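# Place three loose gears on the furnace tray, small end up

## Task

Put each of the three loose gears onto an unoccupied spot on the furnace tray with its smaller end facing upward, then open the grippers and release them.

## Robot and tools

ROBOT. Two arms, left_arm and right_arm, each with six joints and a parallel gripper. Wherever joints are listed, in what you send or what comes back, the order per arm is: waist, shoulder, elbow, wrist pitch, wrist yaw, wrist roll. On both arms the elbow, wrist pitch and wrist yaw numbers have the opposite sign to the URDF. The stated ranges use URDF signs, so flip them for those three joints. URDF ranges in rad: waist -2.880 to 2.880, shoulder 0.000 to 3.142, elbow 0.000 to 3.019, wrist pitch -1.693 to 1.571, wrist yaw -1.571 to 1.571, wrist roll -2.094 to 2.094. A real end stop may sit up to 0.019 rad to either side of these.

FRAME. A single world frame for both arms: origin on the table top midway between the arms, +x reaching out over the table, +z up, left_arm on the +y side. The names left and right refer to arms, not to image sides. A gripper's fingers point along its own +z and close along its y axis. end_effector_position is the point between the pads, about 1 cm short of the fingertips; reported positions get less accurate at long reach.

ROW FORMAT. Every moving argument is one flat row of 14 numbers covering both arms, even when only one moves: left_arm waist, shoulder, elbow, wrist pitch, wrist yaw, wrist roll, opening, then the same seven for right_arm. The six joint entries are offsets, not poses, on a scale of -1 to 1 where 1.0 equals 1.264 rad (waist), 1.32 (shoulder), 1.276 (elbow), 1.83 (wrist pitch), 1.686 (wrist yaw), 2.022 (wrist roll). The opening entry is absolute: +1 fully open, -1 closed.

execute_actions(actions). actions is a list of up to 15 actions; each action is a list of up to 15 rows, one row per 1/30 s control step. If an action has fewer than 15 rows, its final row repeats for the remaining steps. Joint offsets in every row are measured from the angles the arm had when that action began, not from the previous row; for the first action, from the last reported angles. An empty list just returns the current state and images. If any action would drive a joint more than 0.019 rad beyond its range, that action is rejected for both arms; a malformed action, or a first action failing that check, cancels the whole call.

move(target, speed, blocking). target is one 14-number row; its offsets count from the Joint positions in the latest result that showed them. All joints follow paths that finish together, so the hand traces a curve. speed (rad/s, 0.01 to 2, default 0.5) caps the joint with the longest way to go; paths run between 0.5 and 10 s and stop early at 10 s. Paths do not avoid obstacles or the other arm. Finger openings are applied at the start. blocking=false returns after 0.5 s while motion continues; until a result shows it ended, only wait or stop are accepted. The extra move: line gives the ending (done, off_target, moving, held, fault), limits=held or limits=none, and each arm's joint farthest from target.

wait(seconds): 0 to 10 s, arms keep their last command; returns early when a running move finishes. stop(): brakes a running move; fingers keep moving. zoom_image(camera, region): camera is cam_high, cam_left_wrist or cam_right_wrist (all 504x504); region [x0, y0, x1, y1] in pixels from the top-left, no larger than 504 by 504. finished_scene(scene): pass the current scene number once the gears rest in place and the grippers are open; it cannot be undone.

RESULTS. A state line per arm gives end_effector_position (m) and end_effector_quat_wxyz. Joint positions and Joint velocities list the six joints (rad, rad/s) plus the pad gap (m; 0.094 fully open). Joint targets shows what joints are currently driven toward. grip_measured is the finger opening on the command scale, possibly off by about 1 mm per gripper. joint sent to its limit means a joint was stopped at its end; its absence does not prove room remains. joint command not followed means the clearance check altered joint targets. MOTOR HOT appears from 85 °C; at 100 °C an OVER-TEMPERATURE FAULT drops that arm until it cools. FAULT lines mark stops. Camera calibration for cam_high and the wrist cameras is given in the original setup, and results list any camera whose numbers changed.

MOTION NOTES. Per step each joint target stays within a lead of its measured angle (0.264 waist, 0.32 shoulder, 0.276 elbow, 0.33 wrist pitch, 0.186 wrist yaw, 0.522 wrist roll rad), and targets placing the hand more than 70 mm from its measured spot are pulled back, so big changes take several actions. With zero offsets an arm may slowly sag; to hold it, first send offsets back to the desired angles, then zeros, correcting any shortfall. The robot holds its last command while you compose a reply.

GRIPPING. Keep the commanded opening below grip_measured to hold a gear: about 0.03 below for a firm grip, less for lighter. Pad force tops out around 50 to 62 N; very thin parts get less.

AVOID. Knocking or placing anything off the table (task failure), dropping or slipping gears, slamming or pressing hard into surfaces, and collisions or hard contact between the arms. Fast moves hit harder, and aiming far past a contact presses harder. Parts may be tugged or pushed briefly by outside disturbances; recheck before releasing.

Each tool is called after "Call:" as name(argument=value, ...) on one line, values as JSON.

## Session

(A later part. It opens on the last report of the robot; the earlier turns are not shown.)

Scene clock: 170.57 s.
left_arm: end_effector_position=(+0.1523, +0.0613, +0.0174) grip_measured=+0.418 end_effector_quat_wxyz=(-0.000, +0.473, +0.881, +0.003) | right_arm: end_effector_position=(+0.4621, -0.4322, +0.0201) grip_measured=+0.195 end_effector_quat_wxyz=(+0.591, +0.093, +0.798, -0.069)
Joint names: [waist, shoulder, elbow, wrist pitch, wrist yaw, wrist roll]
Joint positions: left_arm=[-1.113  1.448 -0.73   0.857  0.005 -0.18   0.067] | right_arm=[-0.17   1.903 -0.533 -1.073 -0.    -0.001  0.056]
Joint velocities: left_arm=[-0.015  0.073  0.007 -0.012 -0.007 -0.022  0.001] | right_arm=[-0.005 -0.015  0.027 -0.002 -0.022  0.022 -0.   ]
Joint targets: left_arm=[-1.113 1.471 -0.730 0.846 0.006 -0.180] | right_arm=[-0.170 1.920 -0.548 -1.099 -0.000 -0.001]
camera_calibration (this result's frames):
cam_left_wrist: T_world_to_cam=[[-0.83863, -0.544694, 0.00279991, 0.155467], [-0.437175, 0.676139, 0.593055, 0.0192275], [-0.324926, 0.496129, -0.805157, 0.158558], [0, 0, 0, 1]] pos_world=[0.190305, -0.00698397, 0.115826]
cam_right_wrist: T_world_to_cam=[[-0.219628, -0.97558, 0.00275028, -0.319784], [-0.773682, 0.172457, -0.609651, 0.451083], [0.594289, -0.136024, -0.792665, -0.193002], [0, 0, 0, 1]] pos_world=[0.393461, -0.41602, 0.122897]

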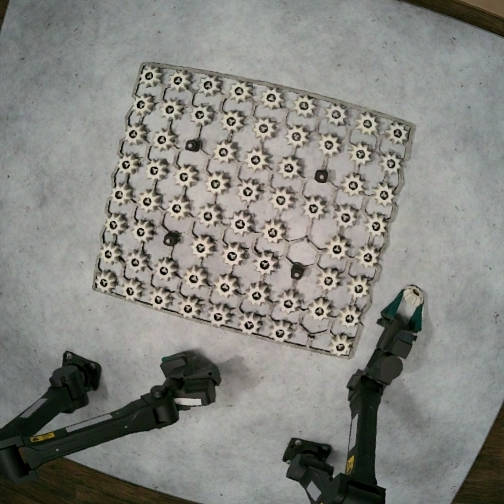

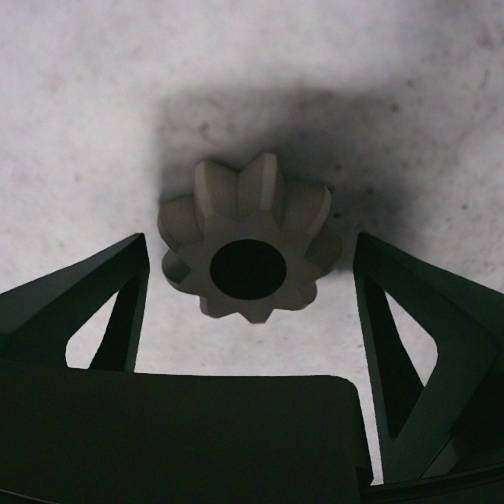

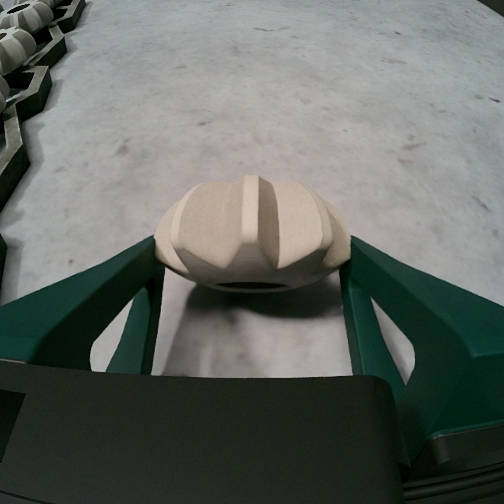

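Call:
execute_actions(actions=[[[0,0.019,0,-0.006,0,0,0.42, 0,0.004,-0.008,-0.012,0,0,0.16],[0,0.019,0,-0.006,0,0,0.42, 0,0.004,-0.008,-0.012,0,0,0.19],[0,0.019,0,-0.006,0,0,0.42, 0,0.004,-0.008,-0.012,0,0,0.20],[0,0.019,0,-0.006,0,0,0.42, 0,0.004,-0.008,-0.012,0,0,0.21],[0,0.019,0,-0.006,0,0,0.42, 0,0.004,-0.008,-0.012,0,0,0.22],[0,0.019,0,-0.006,0,0,0.42, 0,0.004,-0.008,-0.012,0,0,0.24],[0,0.019,0,-0.006,0,0,0.42, 0,0.004,-0.008,-0.012,0,0,0.27],[0,0.019,0,-0.006,0,0,0.42, 0,0.004,-0.008,-0.012,0,0,0.3],[0,0.019,0,-0.006,0,0,0.42, 0,0.004,-0.008,-0.012,0,0,0.35],[0,0.019,0,-0.006,0,0,0.42, 0,0.004,-0.008,-0.012,0,0,0.4],[0,0.019,0,-0.006,0,0,0.42, 0,0.004,-0.008,-0.012,0,0,0.5],[0,0.019,0,-0.006,0,0,0.42, 0,0.004,-0.008,-0.012,0,0,0.6]]])

Scene clock: 171.70 s.
left_arm: end_effector_position=(+0.1521, +0.0617, +0.0161) grip_measured=+0.418 end_effector_quat_wxyz=(-0.002, +0.473, +0.881, +0.005) | right_arm: end_effector_position=(+0.4621, -0.4322, +0.0201) grip_measured=+0.598 end_effector_quat_wxyz=(+0.591, +0.093, +0.798, -0.069)
Joint names: [waist, shoulder, elbow, wrist pitch, wrist yaw, wrist roll]
Joint positions: left_arm=[-1.113  1.452 -0.73   0.857  0.005 -0.18   0.067] | right_arm=[-0.17   1.903 -0.533 -1.073 -0.    -0.001  0.075]
Joint velocities: left_arm=[-0.005 -0.005 -0.002  0.017 -0.007 -0.037  0.001] | right_arm=[-0.005 -0.034 -0.002  0.012  0.007  0.037  0.001]
Joint targets: left_arm=[-1.113 1.473 -0.730 0.846 0.005 -0.180] | right_arm=[-0.170 1.908 -0.543 -1.095 -0.000 -0.001]
camera_calibration (this result's frames):
cam_left_wrist: T_world_to_cam=[[-0.838626, -0.544703, 0.00208548, 0.155563], [-0.436192, 0.673845, 0.59638, 0.0195514], [-0.326255, 0.49923, -0.8027, 0.157213], [0, 0, 0, 1]] pos_world=[0.190279, -0.00692406, 0.11421]
cam_right_wrist: T_world_to_cam=[[-0.219628, -0.97558, 0.00275028, -0.319784], [-0.773682, 0.172457, -0.609651, 0.451083], [0.594289, -0.136024, -0.792665, -0.193002], [0, 0, 0, 1]] pos_world=[0.393461, -0.41602, 0.122897]

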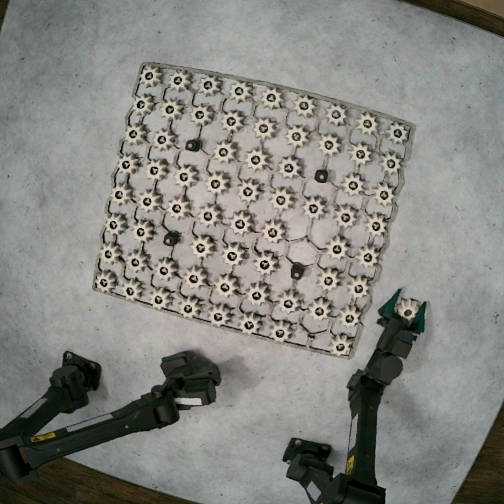

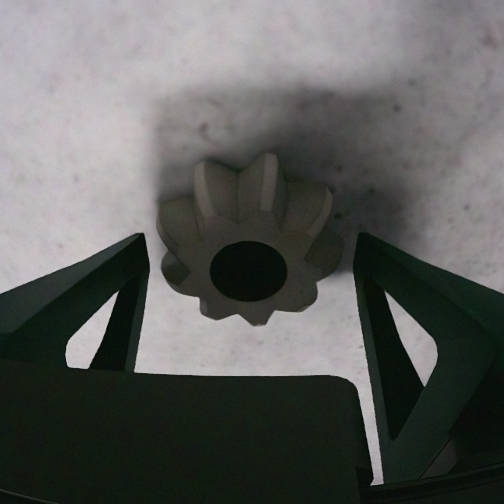

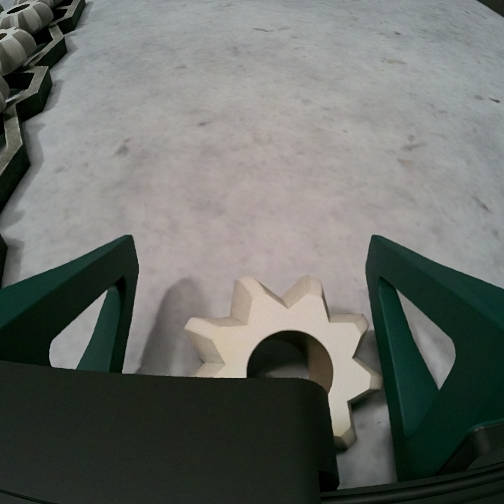

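Call:
zoom_image(camera="cam_right_wrist", region=[160,250,410,470])

Call:
zoom_image(camera="cam_high", region=[360,270,450,360])

Region (160, 250, 410, 470) of cam_right_wrist's 504x504 image, scaled by 2.016, with more detail than that image has; it fills the top 444 rows of this view, and the rest is white.

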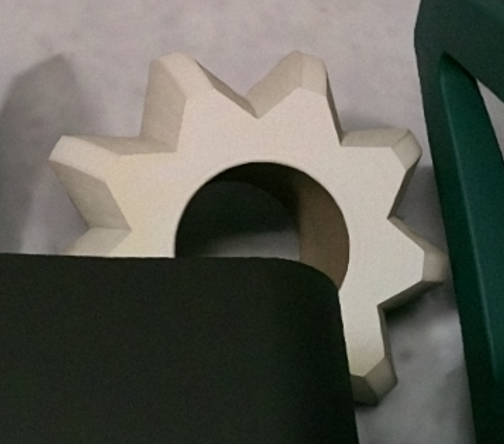

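Region (360, 270, 450, 360) of cam_high's 504x504 image, scaled by 5.600, with more detail than that image has.

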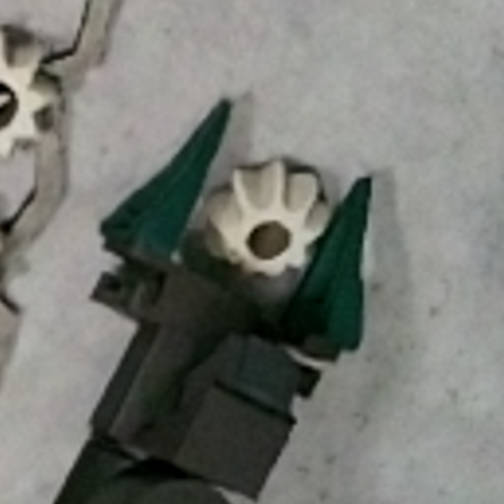

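Call:
move(target=[0,0.024,0,-0.008,0,0,0.42, 0,-0.225,-0.015,0.15,0,0,0.6], speed=0.4)

Scene clock: 175.93 s.
left_arm: end_effector_position=(+0.1516, +0.0629, +0.0126) grip_measured=+0.418 end_effector_quat_wxyz=(-0.006, +0.473, +0.881, +0.008) | right_arm: end_effector_position=(+0.4637, -0.4326, +0.1012) grip_measured=+0.599 end_effector_quat_wxyz=(+0.600, +0.092, +0.792, -0.071)
Joint names: [waist, shoulder, elbow, wrist pitch, wrist yaw, wrist roll]
Joint positions: left_arm=[-1.113  1.464 -0.73   0.857  0.005 -0.18   0.067] | right_arm=[-0.17   1.617 -0.533 -0.81  -0.    -0.001  0.075]
Joint velocities: left_arm=[-0.015  0.005 -0.002 -0.027  0.051  0.022  0.   ] | right_arm=[-0.005 -0.024 -0.012 -0.002 -0.037  0.007 -0.001]
Joint targets: left_arm=[-1.113 1.484 -0.730 0.842 0.005 -0.180] | right_arm=[-0.170 1.606 -0.552 -0.799 -0.000 -0.001]
move: done; limits=none; left_arm: farthest joint: the shoulder, 0.020 radians from its target (0.031 radians at the start); right_arm: farthest joint: the elbow, 0.019 radians from its target (0.019 radians at the start)
camera_calibration (this result's frames):
cam_left_wrist: T_world_to_cam=[[-0.838621, -0.544715, 0.000136881, 0.155822], [-0.433483, 0.667525, 0.605395, 0.0204631], [-0.329859, 0.507638, -0.795925, 0.15355], [0, 0, 0, 1]] pos_world=[0.190195, -0.00672899, 0.109805]
cam_right_wrist: T_world_to_cam=[[-0.21969, -0.975565, 0.00299054, -0.320014], [-0.760368, 0.169307, -0.627038, 0.496074], [0.61121, -0.140028, -0.778983, -0.140714], [0, 0, 0, 1]] pos_world=[0.392901, -0.415887, 0.2024]

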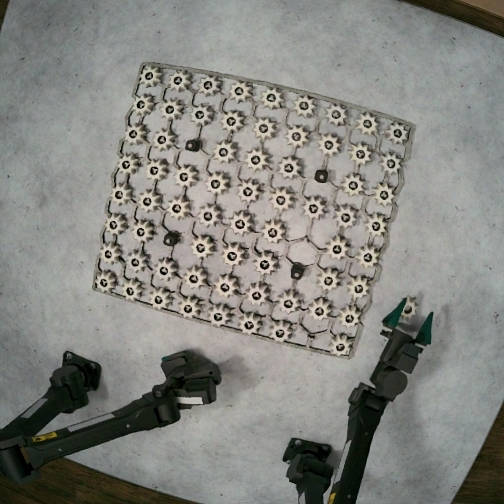

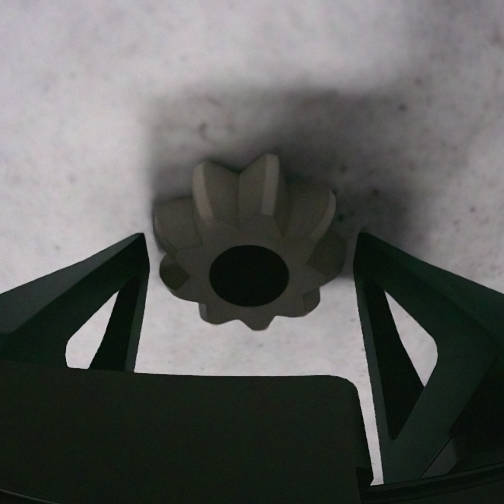

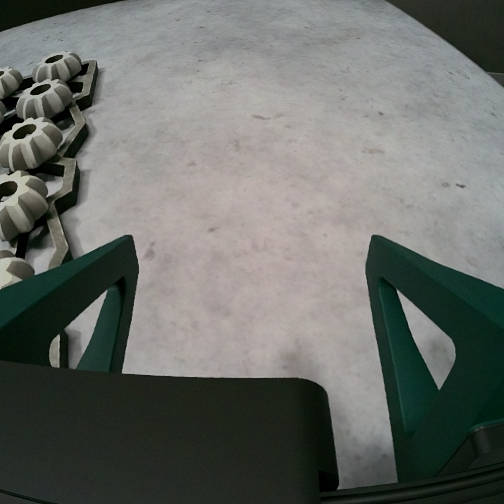

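Call:
execute_actions(actions=[[[0,0.005,0,0,0,0,0.36, 0,0,-0.015,0,0,0,0.55],[0,0.005,0,0,0,0,0.31, 0,0,-0.015,0,0,0,0.5],[0,0.005,0,0,0,0,0.27, 0,0,-0.015,0,0,0,0.48],[0,0.005,0,0,0,0,0.24, 0,0,-0.015,0,0,0,0.48],[0,0.005,0,0,0,0,0.22, 0,0,-0.015,0,0,0,0.48],[0,0.005,0,0,0,0,0.20, 0,0,-0.015,0,0,0,0.48],[0,0.005,0,0,0,0,0.18, 0,0,-0.015,0,0,0,0.48],[0,0.005,0,0,0,0,0.16, 0,0,-0.015,0,0,0,0.48],[0,0.005,0,0,0,0,0.14, 0,0,-0.015,0,0,0,0.48],[0,0.005,0,0,0,0,0.12, 0,0,-0.015,0,0,0,0.48]]])

Call:
move(target=[0,0,0,0,0,0,0.10, -0.02,-0.225,-0.286,0.697,0,0,0.48], speed=0.9)

Scene clock: 177.07 s.
left_arm: end_effector_position=(+0.1516, +0.0629, +0.0126) grip_measured=+0.186 end_effector_quat_wxyz=(-0.006, +0.473, +0.881, +0.008) | right_arm: end_effector_position=(+0.4637, -0.4326, +0.1012) grip_measured=+0.481 end_effector_quat_wxyz=(+0.600, +0.092, +0.792, -0.071)
Joint names: [waist, shoulder, elbow, wrist pitch, wrist yaw, wrist roll]
Joint positions: left_arm=[-1.113  1.464 -0.73   0.857  0.005 -0.18   0.056] | right_arm=[-0.17   1.617 -0.533 -0.81  -0.    -0.001  0.07 ]
Joint velocities: left_arm=[-0.005  0.005  0.007  0.002  0.007 -0.022 -0.   ] | right_arm=[-0.005 -0.024 -0.002  0.007  0.022 -0.007 -0.   ]
Joint targets: left_arm=[-1.113 1.471 -0.730 0.857 0.005 -0.180] | right_arm=[-0.170 1.617 -0.552 -0.810 -0.000 -0.001]
camera_calibration (this result's frames):
cam_left_wrist: T_world_to_cam=[[-0.838621, -0.544715, 0.000136881, 0.155822], [-0.433483, 0.667525, 0.605395, 0.0204631], [-0.329859, 0.507638, -0.795925, 0.15355], [0, 0, 0, 1]] pos_world=[0.190195, -0.00672899, 0.109805]
cam_right_wrist: T_world_to_cam=[[-0.21969, -0.975565, 0.00299054, -0.320014], [-0.760368, 0.169307, -0.627038, 0.496074], [0.61121, -0.140028, -0.778983, -0.140714], [0, 0, 0, 1]] pos_world=[0.392901, -0.415887, 0.2024]

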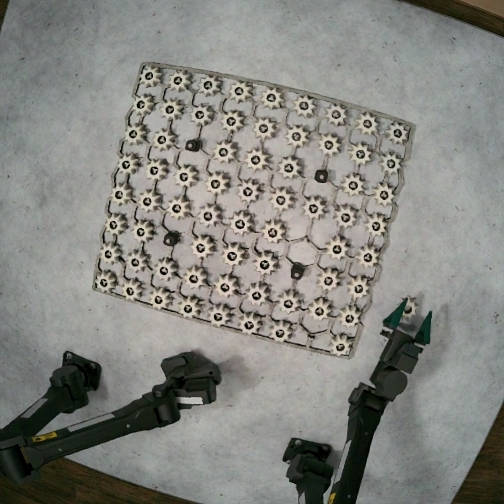

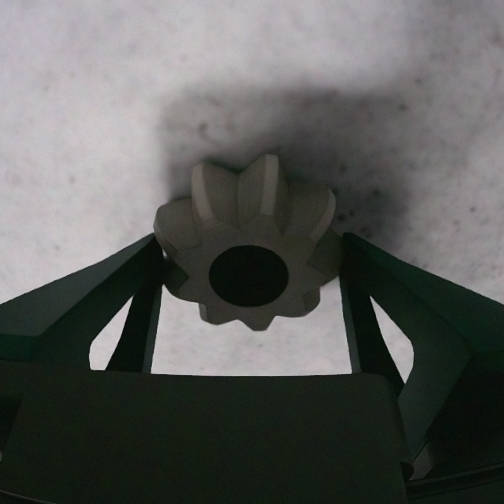

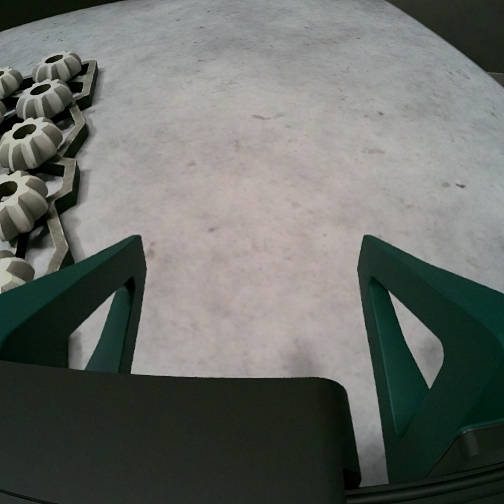

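Scene clock: 179.07 s.
left_arm: end_effector_position=(+0.1516, +0.0629, +0.0126) grip_measured=+0.186 end_effector_quat_wxyz=(-0.006, +0.473, +0.881, +0.008) | right_arm: end_effector_position=(+0.4233, -0.4300, +0.1387) grip_measured=+0.481 end_effector_quat_wxyz=(+0.309, +0.116, +0.943, -0.039)
Joint names: [waist, shoulder, elbow, wrist pitch, wrist yaw, wrist roll]
Joint positions: left_arm=[-1.113  1.464 -0.73   0.857  0.005 -0.18   0.056] | right_arm=[-0.184  1.334 -0.85   0.454 -0.    -0.001  0.07 ]
Joint velocities: left_arm=[-0.005 -0.005 -0.007 -0.002 -0.051 -0.007 -0.   ] | right_arm=[-0.015 -0.024  0.002 -0.002 -0.081  0.007 -0.   ]
Joint targets: left_arm=[-1.113 1.464 -0.730 0.857 0.005 -0.180] | right_arm=[-0.196 1.320 -0.898 0.465 -0.000 -0.001]
move: off_target (right_arm); limits=none; left_arm: farthest joint: the waist, 0.000 radians from its target (0.000 radians at the start); right_arm: farthest joint: the elbow, 0.047 radians from its target (0.365 radians at the start)
camera_calibration (this result's frames):
cam_left_wrist: T_world_to_cam=[[-0.838621, -0.544715, 0.000136881, 0.155822], [-0.433483, 0.667525, 0.605395, 0.0204631], [-0.329859, 0.507638, -0.795925, 0.15355], [0, 0, 0, 1]] pos_world=[0.190195, -0.00672899, 0.109805]
cam_right_wrist: T_world_to_cam=[[-0.233876, -0.972257, -0.00430671, -0.318067], [-0.972145, 0.233915, -0.0147814, 0.520883], [0.0153788, 0.000729719, -0.999881, 0.257013], [0, 0, 0, 1]] pos_world=[0.428032, -0.431273, 0.263312]

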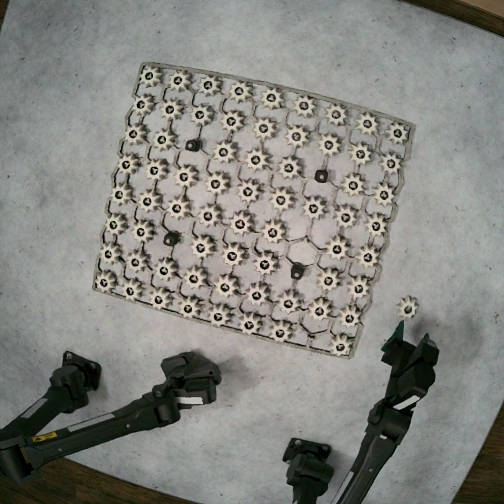

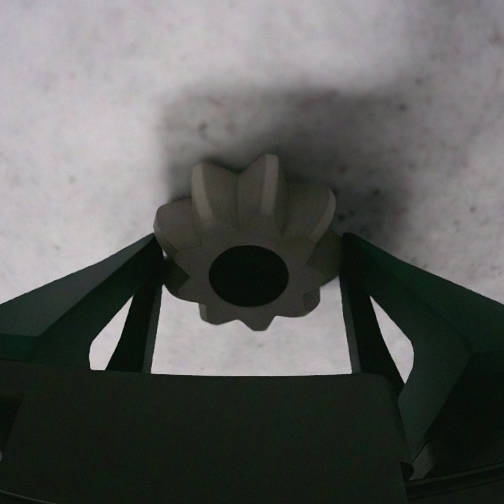

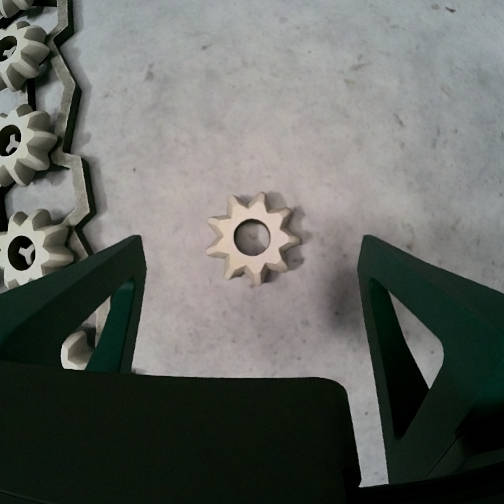

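Call:
zoom_image(camera="cam_right_wrist", region=[190,175,320,305])

Region (190, 175, 320, 305) of cam_right_wrist's 504x504 image, scaled by 3.877, with more detail than that image has.

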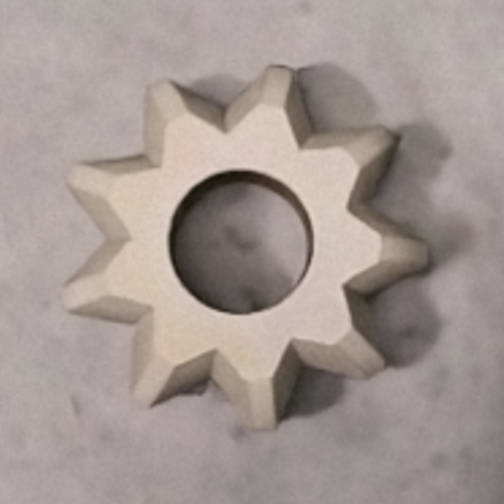

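Call:
move(target=[0,-0.162,-0.158,0.183,0,0,0.10, 0,0.330,-0.379,0.361,0,0,0.48], speed=0.5)

Scene clock: 183.10 s.
left_arm: end_effector_position=(+0.1503, +0.0659, +0.1163) grip_measured=+0.186 end_effector_quat_wxyz=(-0.004, +0.473, +0.881, +0.006) | right_arm: end_effector_position=(+0.4389, -0.4340, +0.0713) grip_measured=+0.481 end_effector_quat_wxyz=(-0.001, +0.122, +0.992, -0.000)
Joint names: [waist, shoulder, elbow, wrist pitch, wrist yaw, wrist roll]
Joint positions: left_arm=[-1.113  1.276 -0.871  1.18   0.005 -0.18   0.056] | right_arm=[-0.184  1.757 -1.287  1.103 -0.    -0.001  0.07 ]
Joint velocities: left_arm=[-0.005 -0.024  0.007  0.002  0.066 -0.066  0.   ] | right_arm=[ 0.005 -0.005  0.007  0.007 -0.037  0.066 -0.   ]
Joint targets: left_arm=[-1.113 1.250 -0.931 1.192 0.005 -0.180] | right_arm=[-0.184 1.770 -1.334 1.114 -0.000 -0.001]
move: off_target (left_arm, right_arm); limits=none; left_arm: farthest joint: the elbow, 0.061 radians from its target (0.202 radians at the start); right_arm: farthest joint: the elbow, 0.046 radians from its target (0.483 radians at the start)
camera_calibration (this result's frames):
cam_left_wrist: T_world_to_cam=[[-0.838623, -0.544711, 0.00117615, 0.156234], [-0.434933, 0.670907, 0.600597, -0.0442955], [-0.327941, 0.503163, -0.799551, 0.234606], [0, 0, 0, 1]] pos_world=[0.188693, -0.00322427, 0.214]
cam_right_wrist: T_world_to_cam=[[-0.238316, -0.97114, -0.00962154, -0.315713], [-0.791551, 0.188486, 0.581309, 0.394521], [-0.562719, 0.146151, -0.813626, 0.492858], [0, 0, 0, 1]] pos_world=[0.514384, -0.452995, 0.168626]

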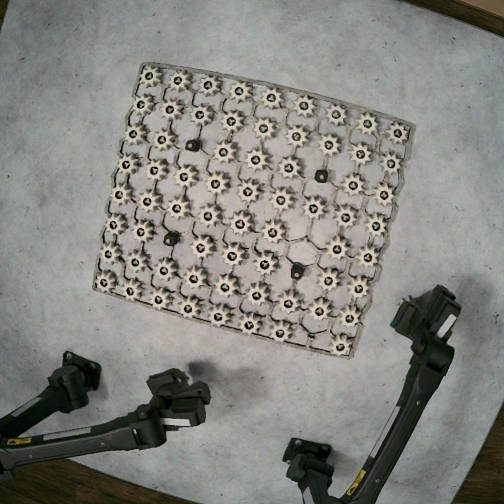

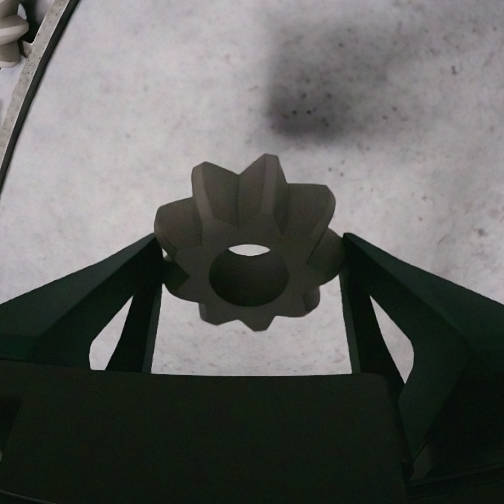

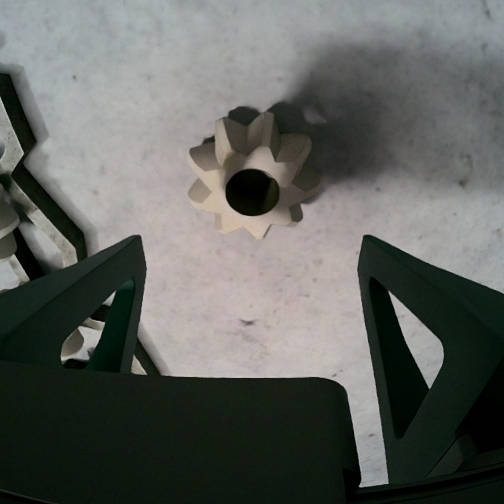

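Call:
move(target=[0.067,0.589,-0.81,0.12,0,-0.064,0.10, 0.006,0.065,0.045,-0.084,0,0,0.48], speed=0.55)

Scene clock: 186.93 s.
left_arm: end_effector_position=(+0.3100, -0.1882, +0.1076) grip_measured=+0.186 end_effector_quat_wxyz=(-0.011, +0.387, +0.922, +0.012) | right_arm: end_effector_position=(+0.4407, -0.4344, +0.0191) grip_measured=+0.481 end_effector_quat_wxyz=(+0.005, +0.122, +0.992, -0.001)
Joint names: [waist, shoulder, elbow, wrist pitch, wrist yaw, wrist roll]
Joint positions: left_arm=[-1.038  2.052 -1.837  1.388  0.005 -0.297  0.056] | right_arm=[-0.184  1.825 -1.227  0.963 -0.    -0.001  0.07 ]
Joint velocities: left_arm=[ 0.005 -0.005 -0.002  0.002 -0.007 -0.037 -0.001] | right_arm=[-0.005 -0.005  0.007  0.002  0.022  0.007 -0.001]
Joint targets: left_arm=[-1.028 2.053 -1.905 1.400 0.005 -0.309] | right_arm=[-0.177 1.843 -1.230 0.949 -0.000 -0.001]
move: off_target (left_arm); limits=none; left_arm: farthest joint: the elbow, 0.068 radians from its target (1.034 radians at the start); right_arm: farthest joint: the shoulder, 0.018 radians from its target (0.086 radians at the start)
camera_calibration (this result's frames):
cam_left_wrist: T_world_to_cam=[[-0.719119, -0.694865, -0.0053975, 0.0872332], [-0.551104, 0.565574, 0.613523, 0.215664], [-0.423263, 0.444171, -0.789659, 0.425221], [0, 0, 0, 1]] pos_world=[0.361565, -0.250229, 0.203935]
cam_right_wrist: T_world_to_cam=[[-0.23821, -0.971167, -0.00955459, -0.316285], [-0.797951, 0.190096, 0.57196, 0.430058], [-0.553652, 0.14387, -0.820226, 0.446633], [0, 0, 0, 1]] pos_world=[0.515102, -0.453175, 0.117342]

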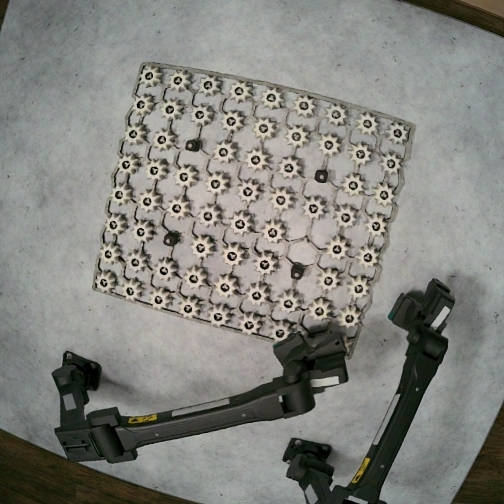

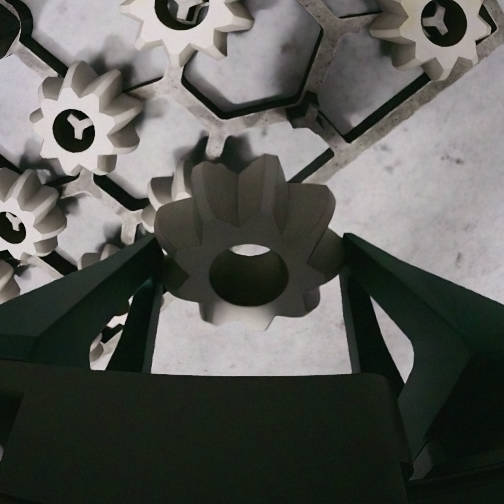

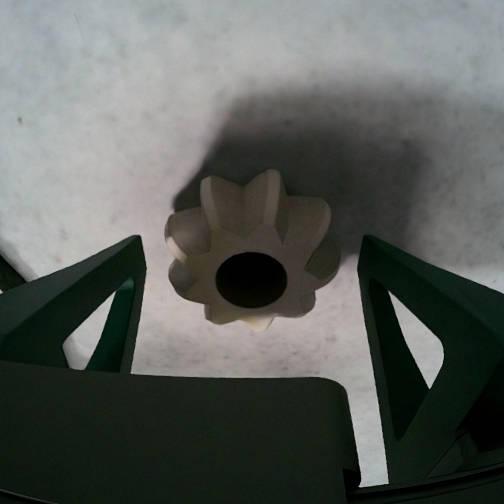

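Call:
zoom_image(camera="cam_left_wrist", region=[130,20,430,200])

Call:
zoom_image(camera="cam_high", region=[240,260,400,400])

Region (130, 20, 430, 200) of cam_left_wrist's 504x504 image, scaled by 1.680, with more detail than that image has; it fills the top 302 rows of this view, and the rest is white.

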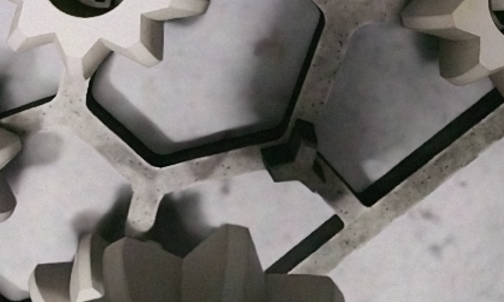

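Region (240, 260, 400, 400) of cam_high's 504x504 image, scaled by 3.150, with more detail than that image has; it fills the top 441 rows of this view, and the rest is white.

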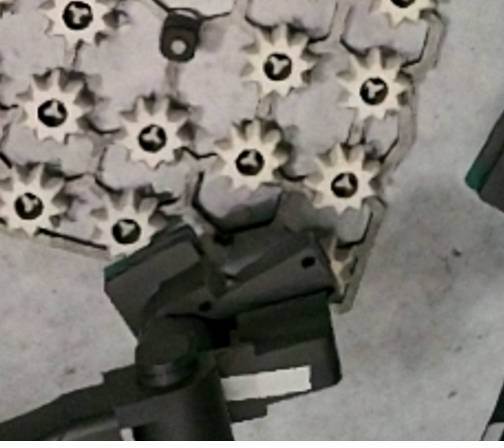

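Call:
move(target=[-0.028,0.049,-0.095,-0.027,0,-0.006,0.10, 0,0.021,-0.002,-0.008,0,0,0.48], speed=0.1)

Scene clock: 190.47 s.
left_arm: end_effector_position=(+0.3072, -0.2174, +0.0962) grip_measured=+0.186 end_effector_quat_wxyz=(+0.004, +0.398, +0.917, -0.000) | right_arm: end_effector_position=(+0.4397, -0.4342, +0.0151) grip_measured=+0.481 end_effector_quat_wxyz=(+0.001, +0.122, +0.992, -0.000)
Joint names: [waist, shoulder, elbow, wrist pitch, wrist yaw, wrist roll]
Joint positions: left_arm=[-1.062  2.102 -1.89   1.352  0.005 -0.297  0.056] | right_arm=[-0.184  1.833 -1.227  0.963 -0.    -0.001  0.07 ]
Joint velocities: left_arm=[-0.005 -0.005  0.017  0.002  0.037  0.022 -0.001] | right_arm=[ 0.005 -0.005  0.002  0.007  0.037  0.007 -0.002]
Joint targets: left_arm=[-1.073 2.116 -1.958 1.338 0.005 -0.309] | right_arm=[-0.184 1.852 -1.229 0.948 -0.000 -0.001]
move: off_target (left_arm); limits=none; left_arm: farthest joint: the elbow, 0.068 radians from its target (0.121 radians at the start); right_arm: farthest joint: the shoulder, 0.020 radians from its target (0.028 radians at the start)
camera_calibration (this result's frames):
cam_left_wrist: T_world_to_cam=[[-0.73587, -0.677099, 0.00566434, 0.072735], [-0.547383, 0.599778, 0.583642, 0.246763], [-0.398581, 0.426384, -0.811991, 0.418715], [0, 0, 0, 1]] pos_world=[0.355489, -0.277288, 0.19556]
cam_right_wrist: T_world_to_cam=[[-0.238288, -0.971147, -0.00960381, -0.316275], [-0.793268, 0.188918, 0.578823, 0.428899], [-0.560308, 0.145545, -0.815397, 0.446377], [0, 0, 0, 1]] pos_world=[0.514976, -0.453144, 0.11268]

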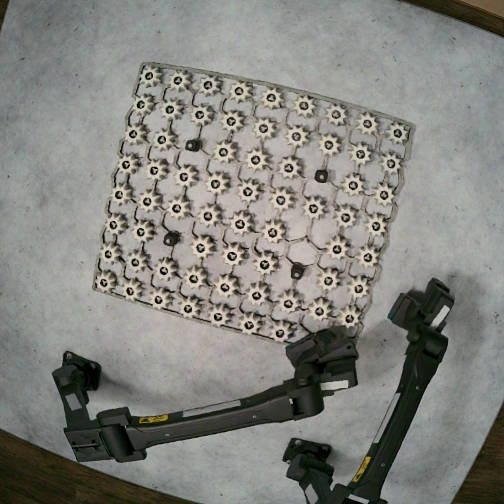

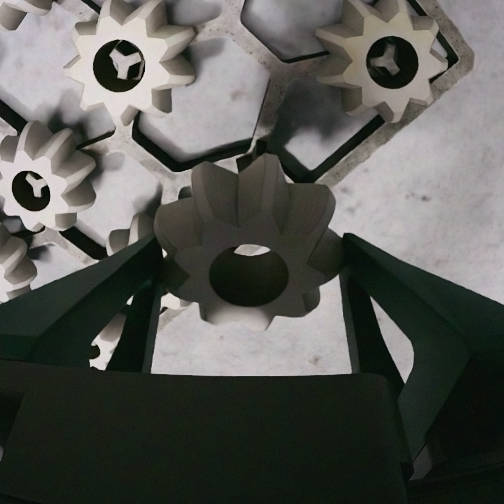

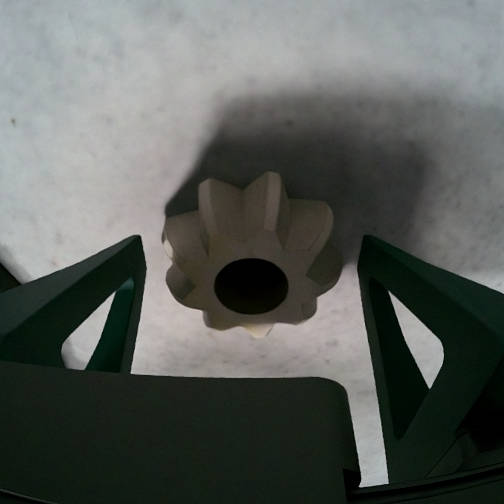

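Call:
zoom_image(camera="cam_left_wrist", region=[190,100,320,200])

Region (190, 100, 320, 200) of cam_left_wrist's 504x504 image, scaled by 3.877, with more detail than that image has; it fills the top 388 rows of this view, and the rest is white.

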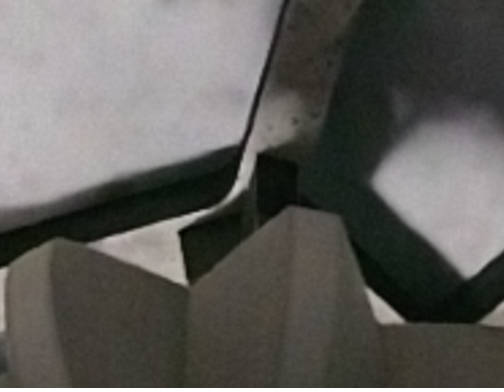

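Call:
zoom_image(camera="cam_left_wrist", region=[0,10,200,240])

Call:
zoom_image(camera="cam_left_wrist", region=[300,0,480,140])

Region (0, 10, 200, 240) of cam_left_wrist's 504x504 image, scaled by 2.191, with more detail than that image has; it fills the left 438 columns of this view, and the rest is white.

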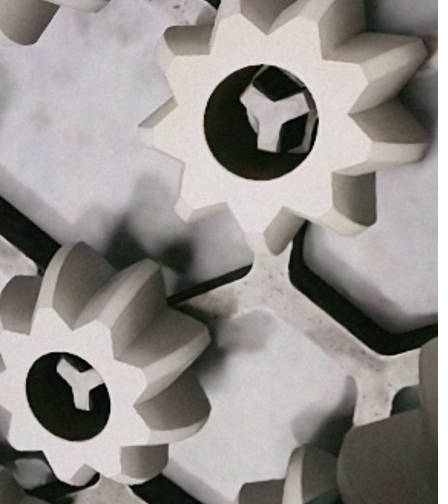

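Region (300, 0, 480, 140) of cam_left_wrist's 504x504 image, scaled by 2.800, with more detail than that image has.

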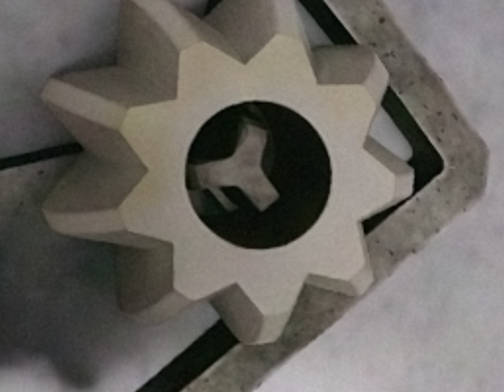

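Call:
move(target=[-0.013,0.030,0.041,-0.049,0,-0.006,0.10, 0,0.012,0,0,0,0,0.27], speed=0.1)

Scene clock: 196.23 s.
left_arm: end_effector_position=(+0.3022, -0.2146, +0.0533) grip_measured=+0.186 end_effector_quat_wxyz=(-0.003, +0.400, +0.916, +0.006) | right_arm: end_effector_position=(+0.4397, -0.4342, +0.0151) grip_measured=+0.271 end_effector_quat_wxyz=(+0.001, +0.122, +0.992, -0.000)
Joint names: [waist, shoulder, elbow, wrist pitch, wrist yaw, wrist roll]
Joint positions: left_arm=[-1.067  2.134 -1.828  1.276  0.005 -0.297  0.056] | right_arm=[-0.184  1.833 -1.227  0.963 -0.    -0.001  0.06 ]
Joint velocities: left_arm=[-0.015 -0.015  0.002  0.007 -0.022 -0.066 -0.   ] | right_arm=[-0.005  0.015  0.007 -0.002  0.022 -0.037 -0.   ]
Joint targets: left_arm=[-1.079 2.142 -1.837 1.262 0.005 -0.309] | right_arm=[-0.184 1.849 -1.227 0.963 -0.000 -0.001]
move: done; limits=none; left_arm: farthest joint: the wrist pitch, 0.014 radians from its target (0.089 radians at the start); right_arm: farthest joint: the shoulder, 0.016 radians from its target (0.016 radians at the start)
camera_calibration (this result's frames):
cam_left_wrist: T_world_to_cam=[[-0.739195, -0.673492, 0.000236415, 0.0733281], [-0.539495, 0.592336, 0.598401, 0.262664], [-0.403158, 0.442207, -0.801197, 0.384891], [0, 0, 0, 1]] pos_world=[0.351082, -0.276401, 0.151177]
cam_right_wrist: T_world_to_cam=[[-0.238288, -0.971147, -0.00960381, -0.316275], [-0.793268, 0.188918, 0.578823, 0.428899], [-0.560308, 0.145545, -0.815397, 0.446377], [0, 0, 0, 1]] pos_world=[0.514976, -0.453144, 0.11268]

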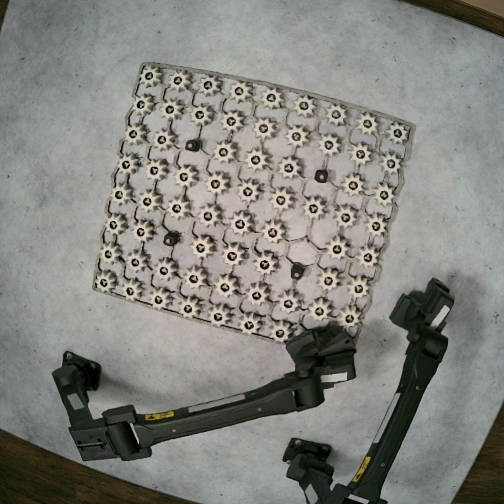

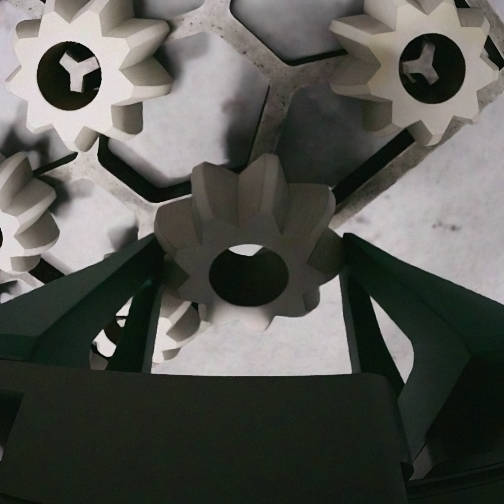

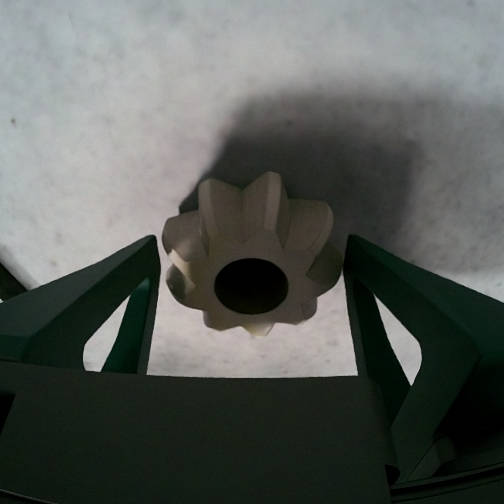

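Call:
zoom_image(camera="cam_left_wrist", region=[0,10,252,150])

Call:
zoom_image(camera="cam_left_wrist", region=[252,10,504,150])

Region (0, 10, 252, 150) of cam_left_wrist's 504x504 image, scaled by 2.000, with more detail than that image has.

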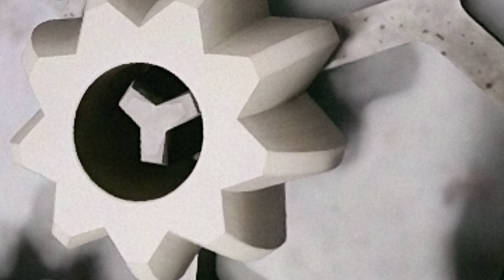

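Region (252, 10, 504, 150) of cam_left_wrist's 504x504 image, scaled by 2.000, with more detail than that image has.

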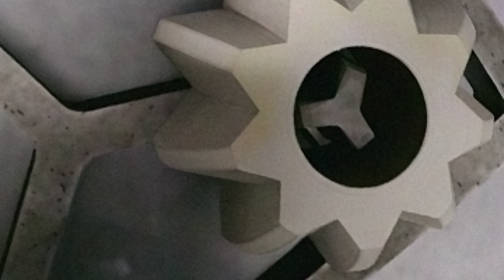

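Call:
execute_actions(actions=[[[-0.0095,0.006,-0.007,-0.009,0,-0.006,0.10, 0,0.012,0,0,0,0,0.25],[-0.0095,0.006,-0.007,-0.010,0,-0.006,0.10, 0,0.012,0,0,0,0,0.23],[-0.0095,0.006,-0.007,-0.011,0,-0.006,0.10, 0,0.012,0,0,0,0,0.21],[-0.0095,0.006,-0.007,-0.012,0,-0.006,0.10, 0,0.012,0,0,0,0,0.2],[-0.0095,0.006,-0.007,-0.013,0,-0.006,0.10, 0,0.012,0,0,0,0,0.19],[-0.0095,0.006,-0.007,-0.013,0,-0.006,0.10, 0,0.012,0,0,0,0,0.18],[-0.0095,0.006,-0.007,-0.013,0,-0.006,0.10, 0,0.012,0,0,0,0,0.17],[-0.0095,0.006,-0.007,-0.013,0,-0.006,0.10, 0,0.012,0,0,0,0,0.16],[-0.0095,0.006,-0.007,-0.013,0,-0.006,0.10, 0,0.012,0,0,0,0,0.15],[-0.0095,0.006,-0.007,-0.013,0,-0.006,0.10, 0,0.012,0,0,0,0,0.14],[-0.0095,0.006,-0.007,-0.013,0,-0.006,0.10, 0,0.012,0,0,0,0,0.13],[-0.0095,0.006,-0.007,-0.013,0,-0.006,0.10, 0,0.012,0,0,0,0,0.12]]])

Scene clock: 198.87 s.
left_arm: end_effector_position=(+0.3032, -0.2166, +0.0532) grip_measured=+0.186 end_effector_quat_wxyz=(+0.000, +0.400, +0.917, +0.003) | right_arm: end_effector_position=(+0.4392, -0.4342, +0.0147) grip_measured=+0.142 end_effector_quat_wxyz=(+0.000, +0.122, +0.992, -0.001)
Joint names: [waist, shoulder, elbow, wrist pitch, wrist yaw, wrist roll]
Joint positions: left_arm=[-1.067  2.134 -1.828  1.267  0.005 -0.298  0.056] | right_arm=[-0.184  1.833 -1.225  0.963 -0.001 -0.001  0.054]
Joint velocities: left_arm=[-0.005 -0.005 -0.002  0.017  0.007  0.022  0.001] | right_arm=[-0.015  0.015 -0.012  0.027 -0.095 -0.022 -0.   ]
Joint targets: left_arm=[-1.079 2.142 -1.837 1.253 0.005 -0.310] | right_arm=[-0.184 1.849 -1.226 0.963 -0.000 -0.001]
camera_calibration (this result's frames):
cam_left_wrist: T_world_to_cam=[[-0.738944, -0.673761, 0.00284136, 0.0724144], [-0.542094, 0.597033, 0.591342, 0.266586], [-0.400119, 0.435428, -0.806416, 0.384055], [0, 0, 0, 1]] pos_world=[0.351693, -0.277599, 0.151859]
cam_right_wrist: T_world_to_cam=[[-0.2383, -0.971151, -0.00884757, -0.316413], [-0.792517, 0.189185, 0.579763, 0.428445], [-0.561364, 0.14517, -0.814737, 0.446069], [0, 0, 0, 1]] pos_world=[0.514555, -0.453096, 0.112232]

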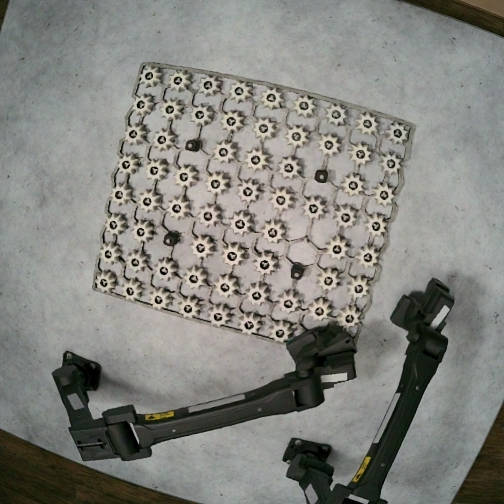

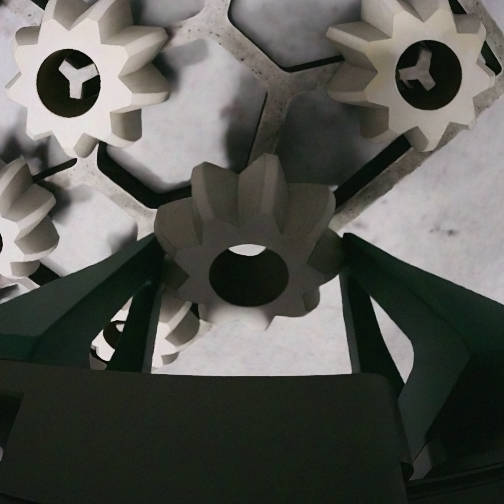

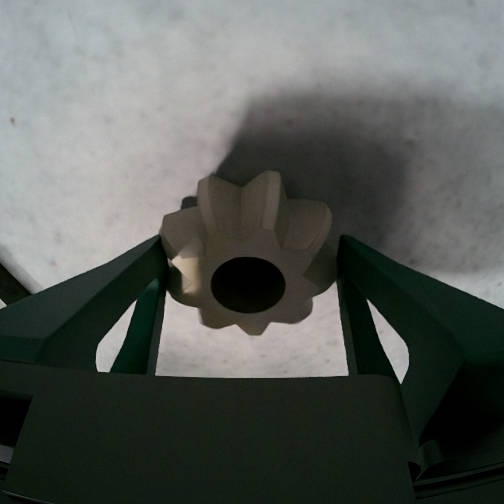

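Call:
move(target=[-0.0095,0.015,0.005,-0.021,0,-0.006,0.10, 0,0.012,0,0,0,0,0.09], speed=0.05)

Scene clock: 200.77 s.
left_arm: end_effector_position=(+0.3032, -0.2166, +0.0430) grip_measured=+0.186 end_effector_quat_wxyz=(+0.001, +0.400, +0.917, +0.002) | right_arm: end_effector_position=(+0.4392, -0.4342, +0.0147) grip_measured=+0.142 end_effector_quat_wxyz=(+0.000, +0.122, +0.992, -0.001)
Joint names: [waist, shoulder, elbow, wrist pitch, wrist yaw, wrist roll]
Joint positions: left_arm=[-1.067  2.142 -1.813  1.243  0.005 -0.298  0.056] | right_arm=[-0.184  1.833 -1.225  0.963 -0.001 -0.001  0.054]
Joint velocities: left_arm=[-0.015 -0.015  0.002  0.007  0.037 -0.022  0.   ] | right_arm=[ 0.005 -0.005  0.012  0.002  0.037 -0.081  0.   ]
Joint targets: left_arm=[-1.079 2.154 -1.821 1.229 0.005 -0.310] | right_arm=[-0.184 1.849 -1.225 0.963 -0.001 -0.001]
move: done; limits=none; left_arm: farthest joint: the wrist pitch, 0.015 radians from its target (0.039 radians at the start); right_arm: farthest joint: the shoulder, 0.016 radians from its target (0.016 radians at the start)
camera_calibration (this result's frames):
cam_left_wrist: T_world_to_cam=[[-0.738946, -0.673757, 0.00327616, 0.0724395], [-0.542487, 0.597845, 0.590161, 0.272962], [-0.399583, 0.43432, -0.807279, 0.375392], [0, 0, 0, 1]] pos_world=[0.351607, -0.277422, 0.141717]
cam_right_wrist: T_world_to_cam=[[-0.2383, -0.971151, -0.00884757, -0.316413], [-0.792517, 0.189185, 0.579763, 0.428445], [-0.561364, 0.14517, -0.814737, 0.446069], [0, 0, 0, 1]] pos_world=[0.514555, -0.453096, 0.112232]

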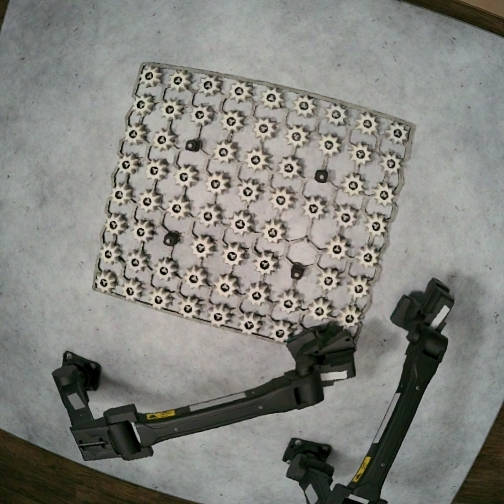

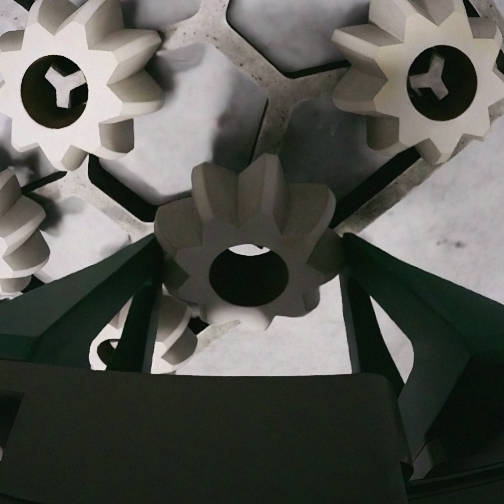

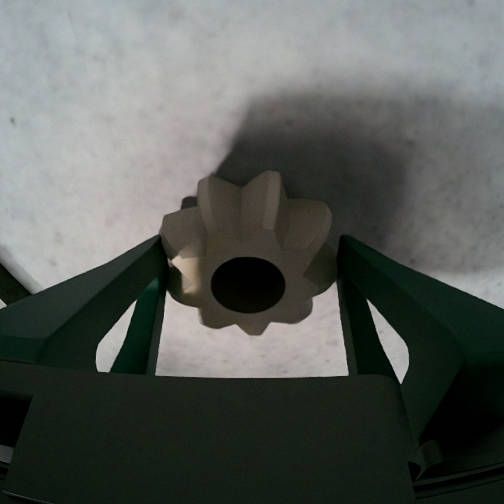

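Call:
move(target=[-0.0095,0.016,0.005,-0.021,0,-0.006,0.10, 0,0.012,0,0,0,0,0.09], speed=0.05)

Scene clock: 202.23 s.
left_arm: end_effector_position=(+0.3029, -0.2159, +0.0312) grip_measured=+0.186 end_effector_quat_wxyz=(+0.000, +0.400, +0.917, +0.003) | right_arm: end_effector_position=(+0.4392, -0.4342, +0.0147) grip_measured=+0.142 end_effector_quat_wxyz=(+0.000, +0.122, +0.992, -0.001)
Joint names: [waist, shoulder, elbow, wrist pitch, wrist yaw, wrist roll]
Joint positions: left_arm=[-1.067  2.152 -1.798  1.22   0.005 -0.298  0.056] | right_arm=[-0.184  1.833 -1.225  0.963 -0.001 -0.001  0.054]
Joint velocities: left_arm=[-0.005  0.005  0.012 -0.012  0.022 -0.007 -0.001] | right_arm=[ 0.015 -0.024 -0.012  0.007  0.081  0.022  0.001]
Joint targets: left_arm=[-1.079 2.163 -1.807 1.205 0.005 -0.310] | right_arm=[-0.184 1.849 -1.225 0.963 -0.001 -0.001]
move: done; limits=none; left_arm: farthest joint: the wrist pitch, 0.015 radians from its target (0.039 radians at the start); right_arm: farthest joint: the shoulder, 0.016 radians from its target (0.016 radians at the start)
camera_calibration (this result's frames):
cam_left_wrist: T_world_to_cam=[[-0.738944, -0.673761, 0.00284136, 0.0726923], [-0.542094, 0.597033, 0.591342, 0.27903], [-0.400119, 0.435428, -0.806416, 0.365861], [0, 0, 0, 1]] pos_world=[0.351364, -0.276919, 0.129828]
cam_right_wrist: T_world_to_cam=[[-0.2383, -0.971151, -0.00884757, -0.316413], [-0.792517, 0.189185, 0.579763, 0.428445], [-0.561364, 0.14517, -0.814737, 0.446069], [0, 0, 0, 1]] pos_world=[0.514555, -0.453096, 0.112232]

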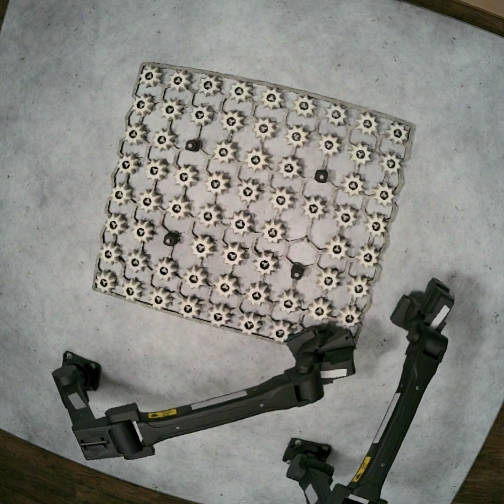

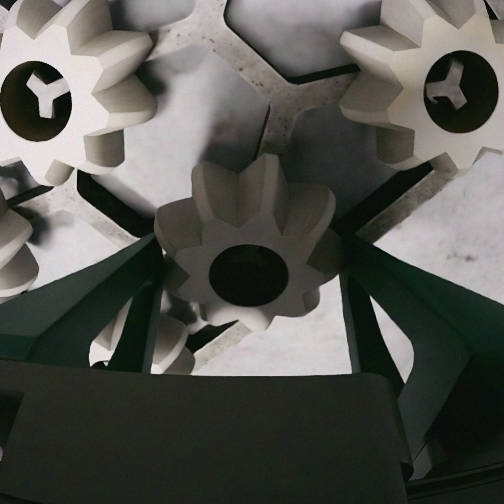

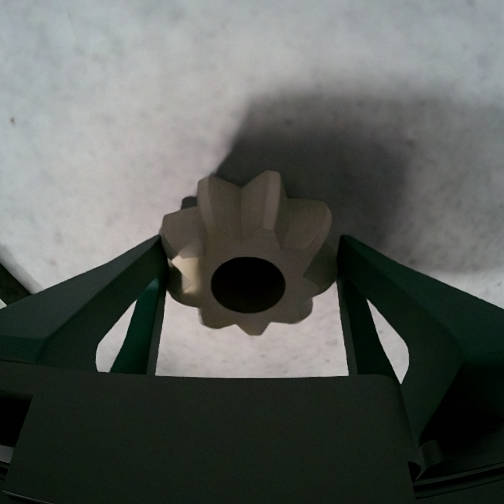

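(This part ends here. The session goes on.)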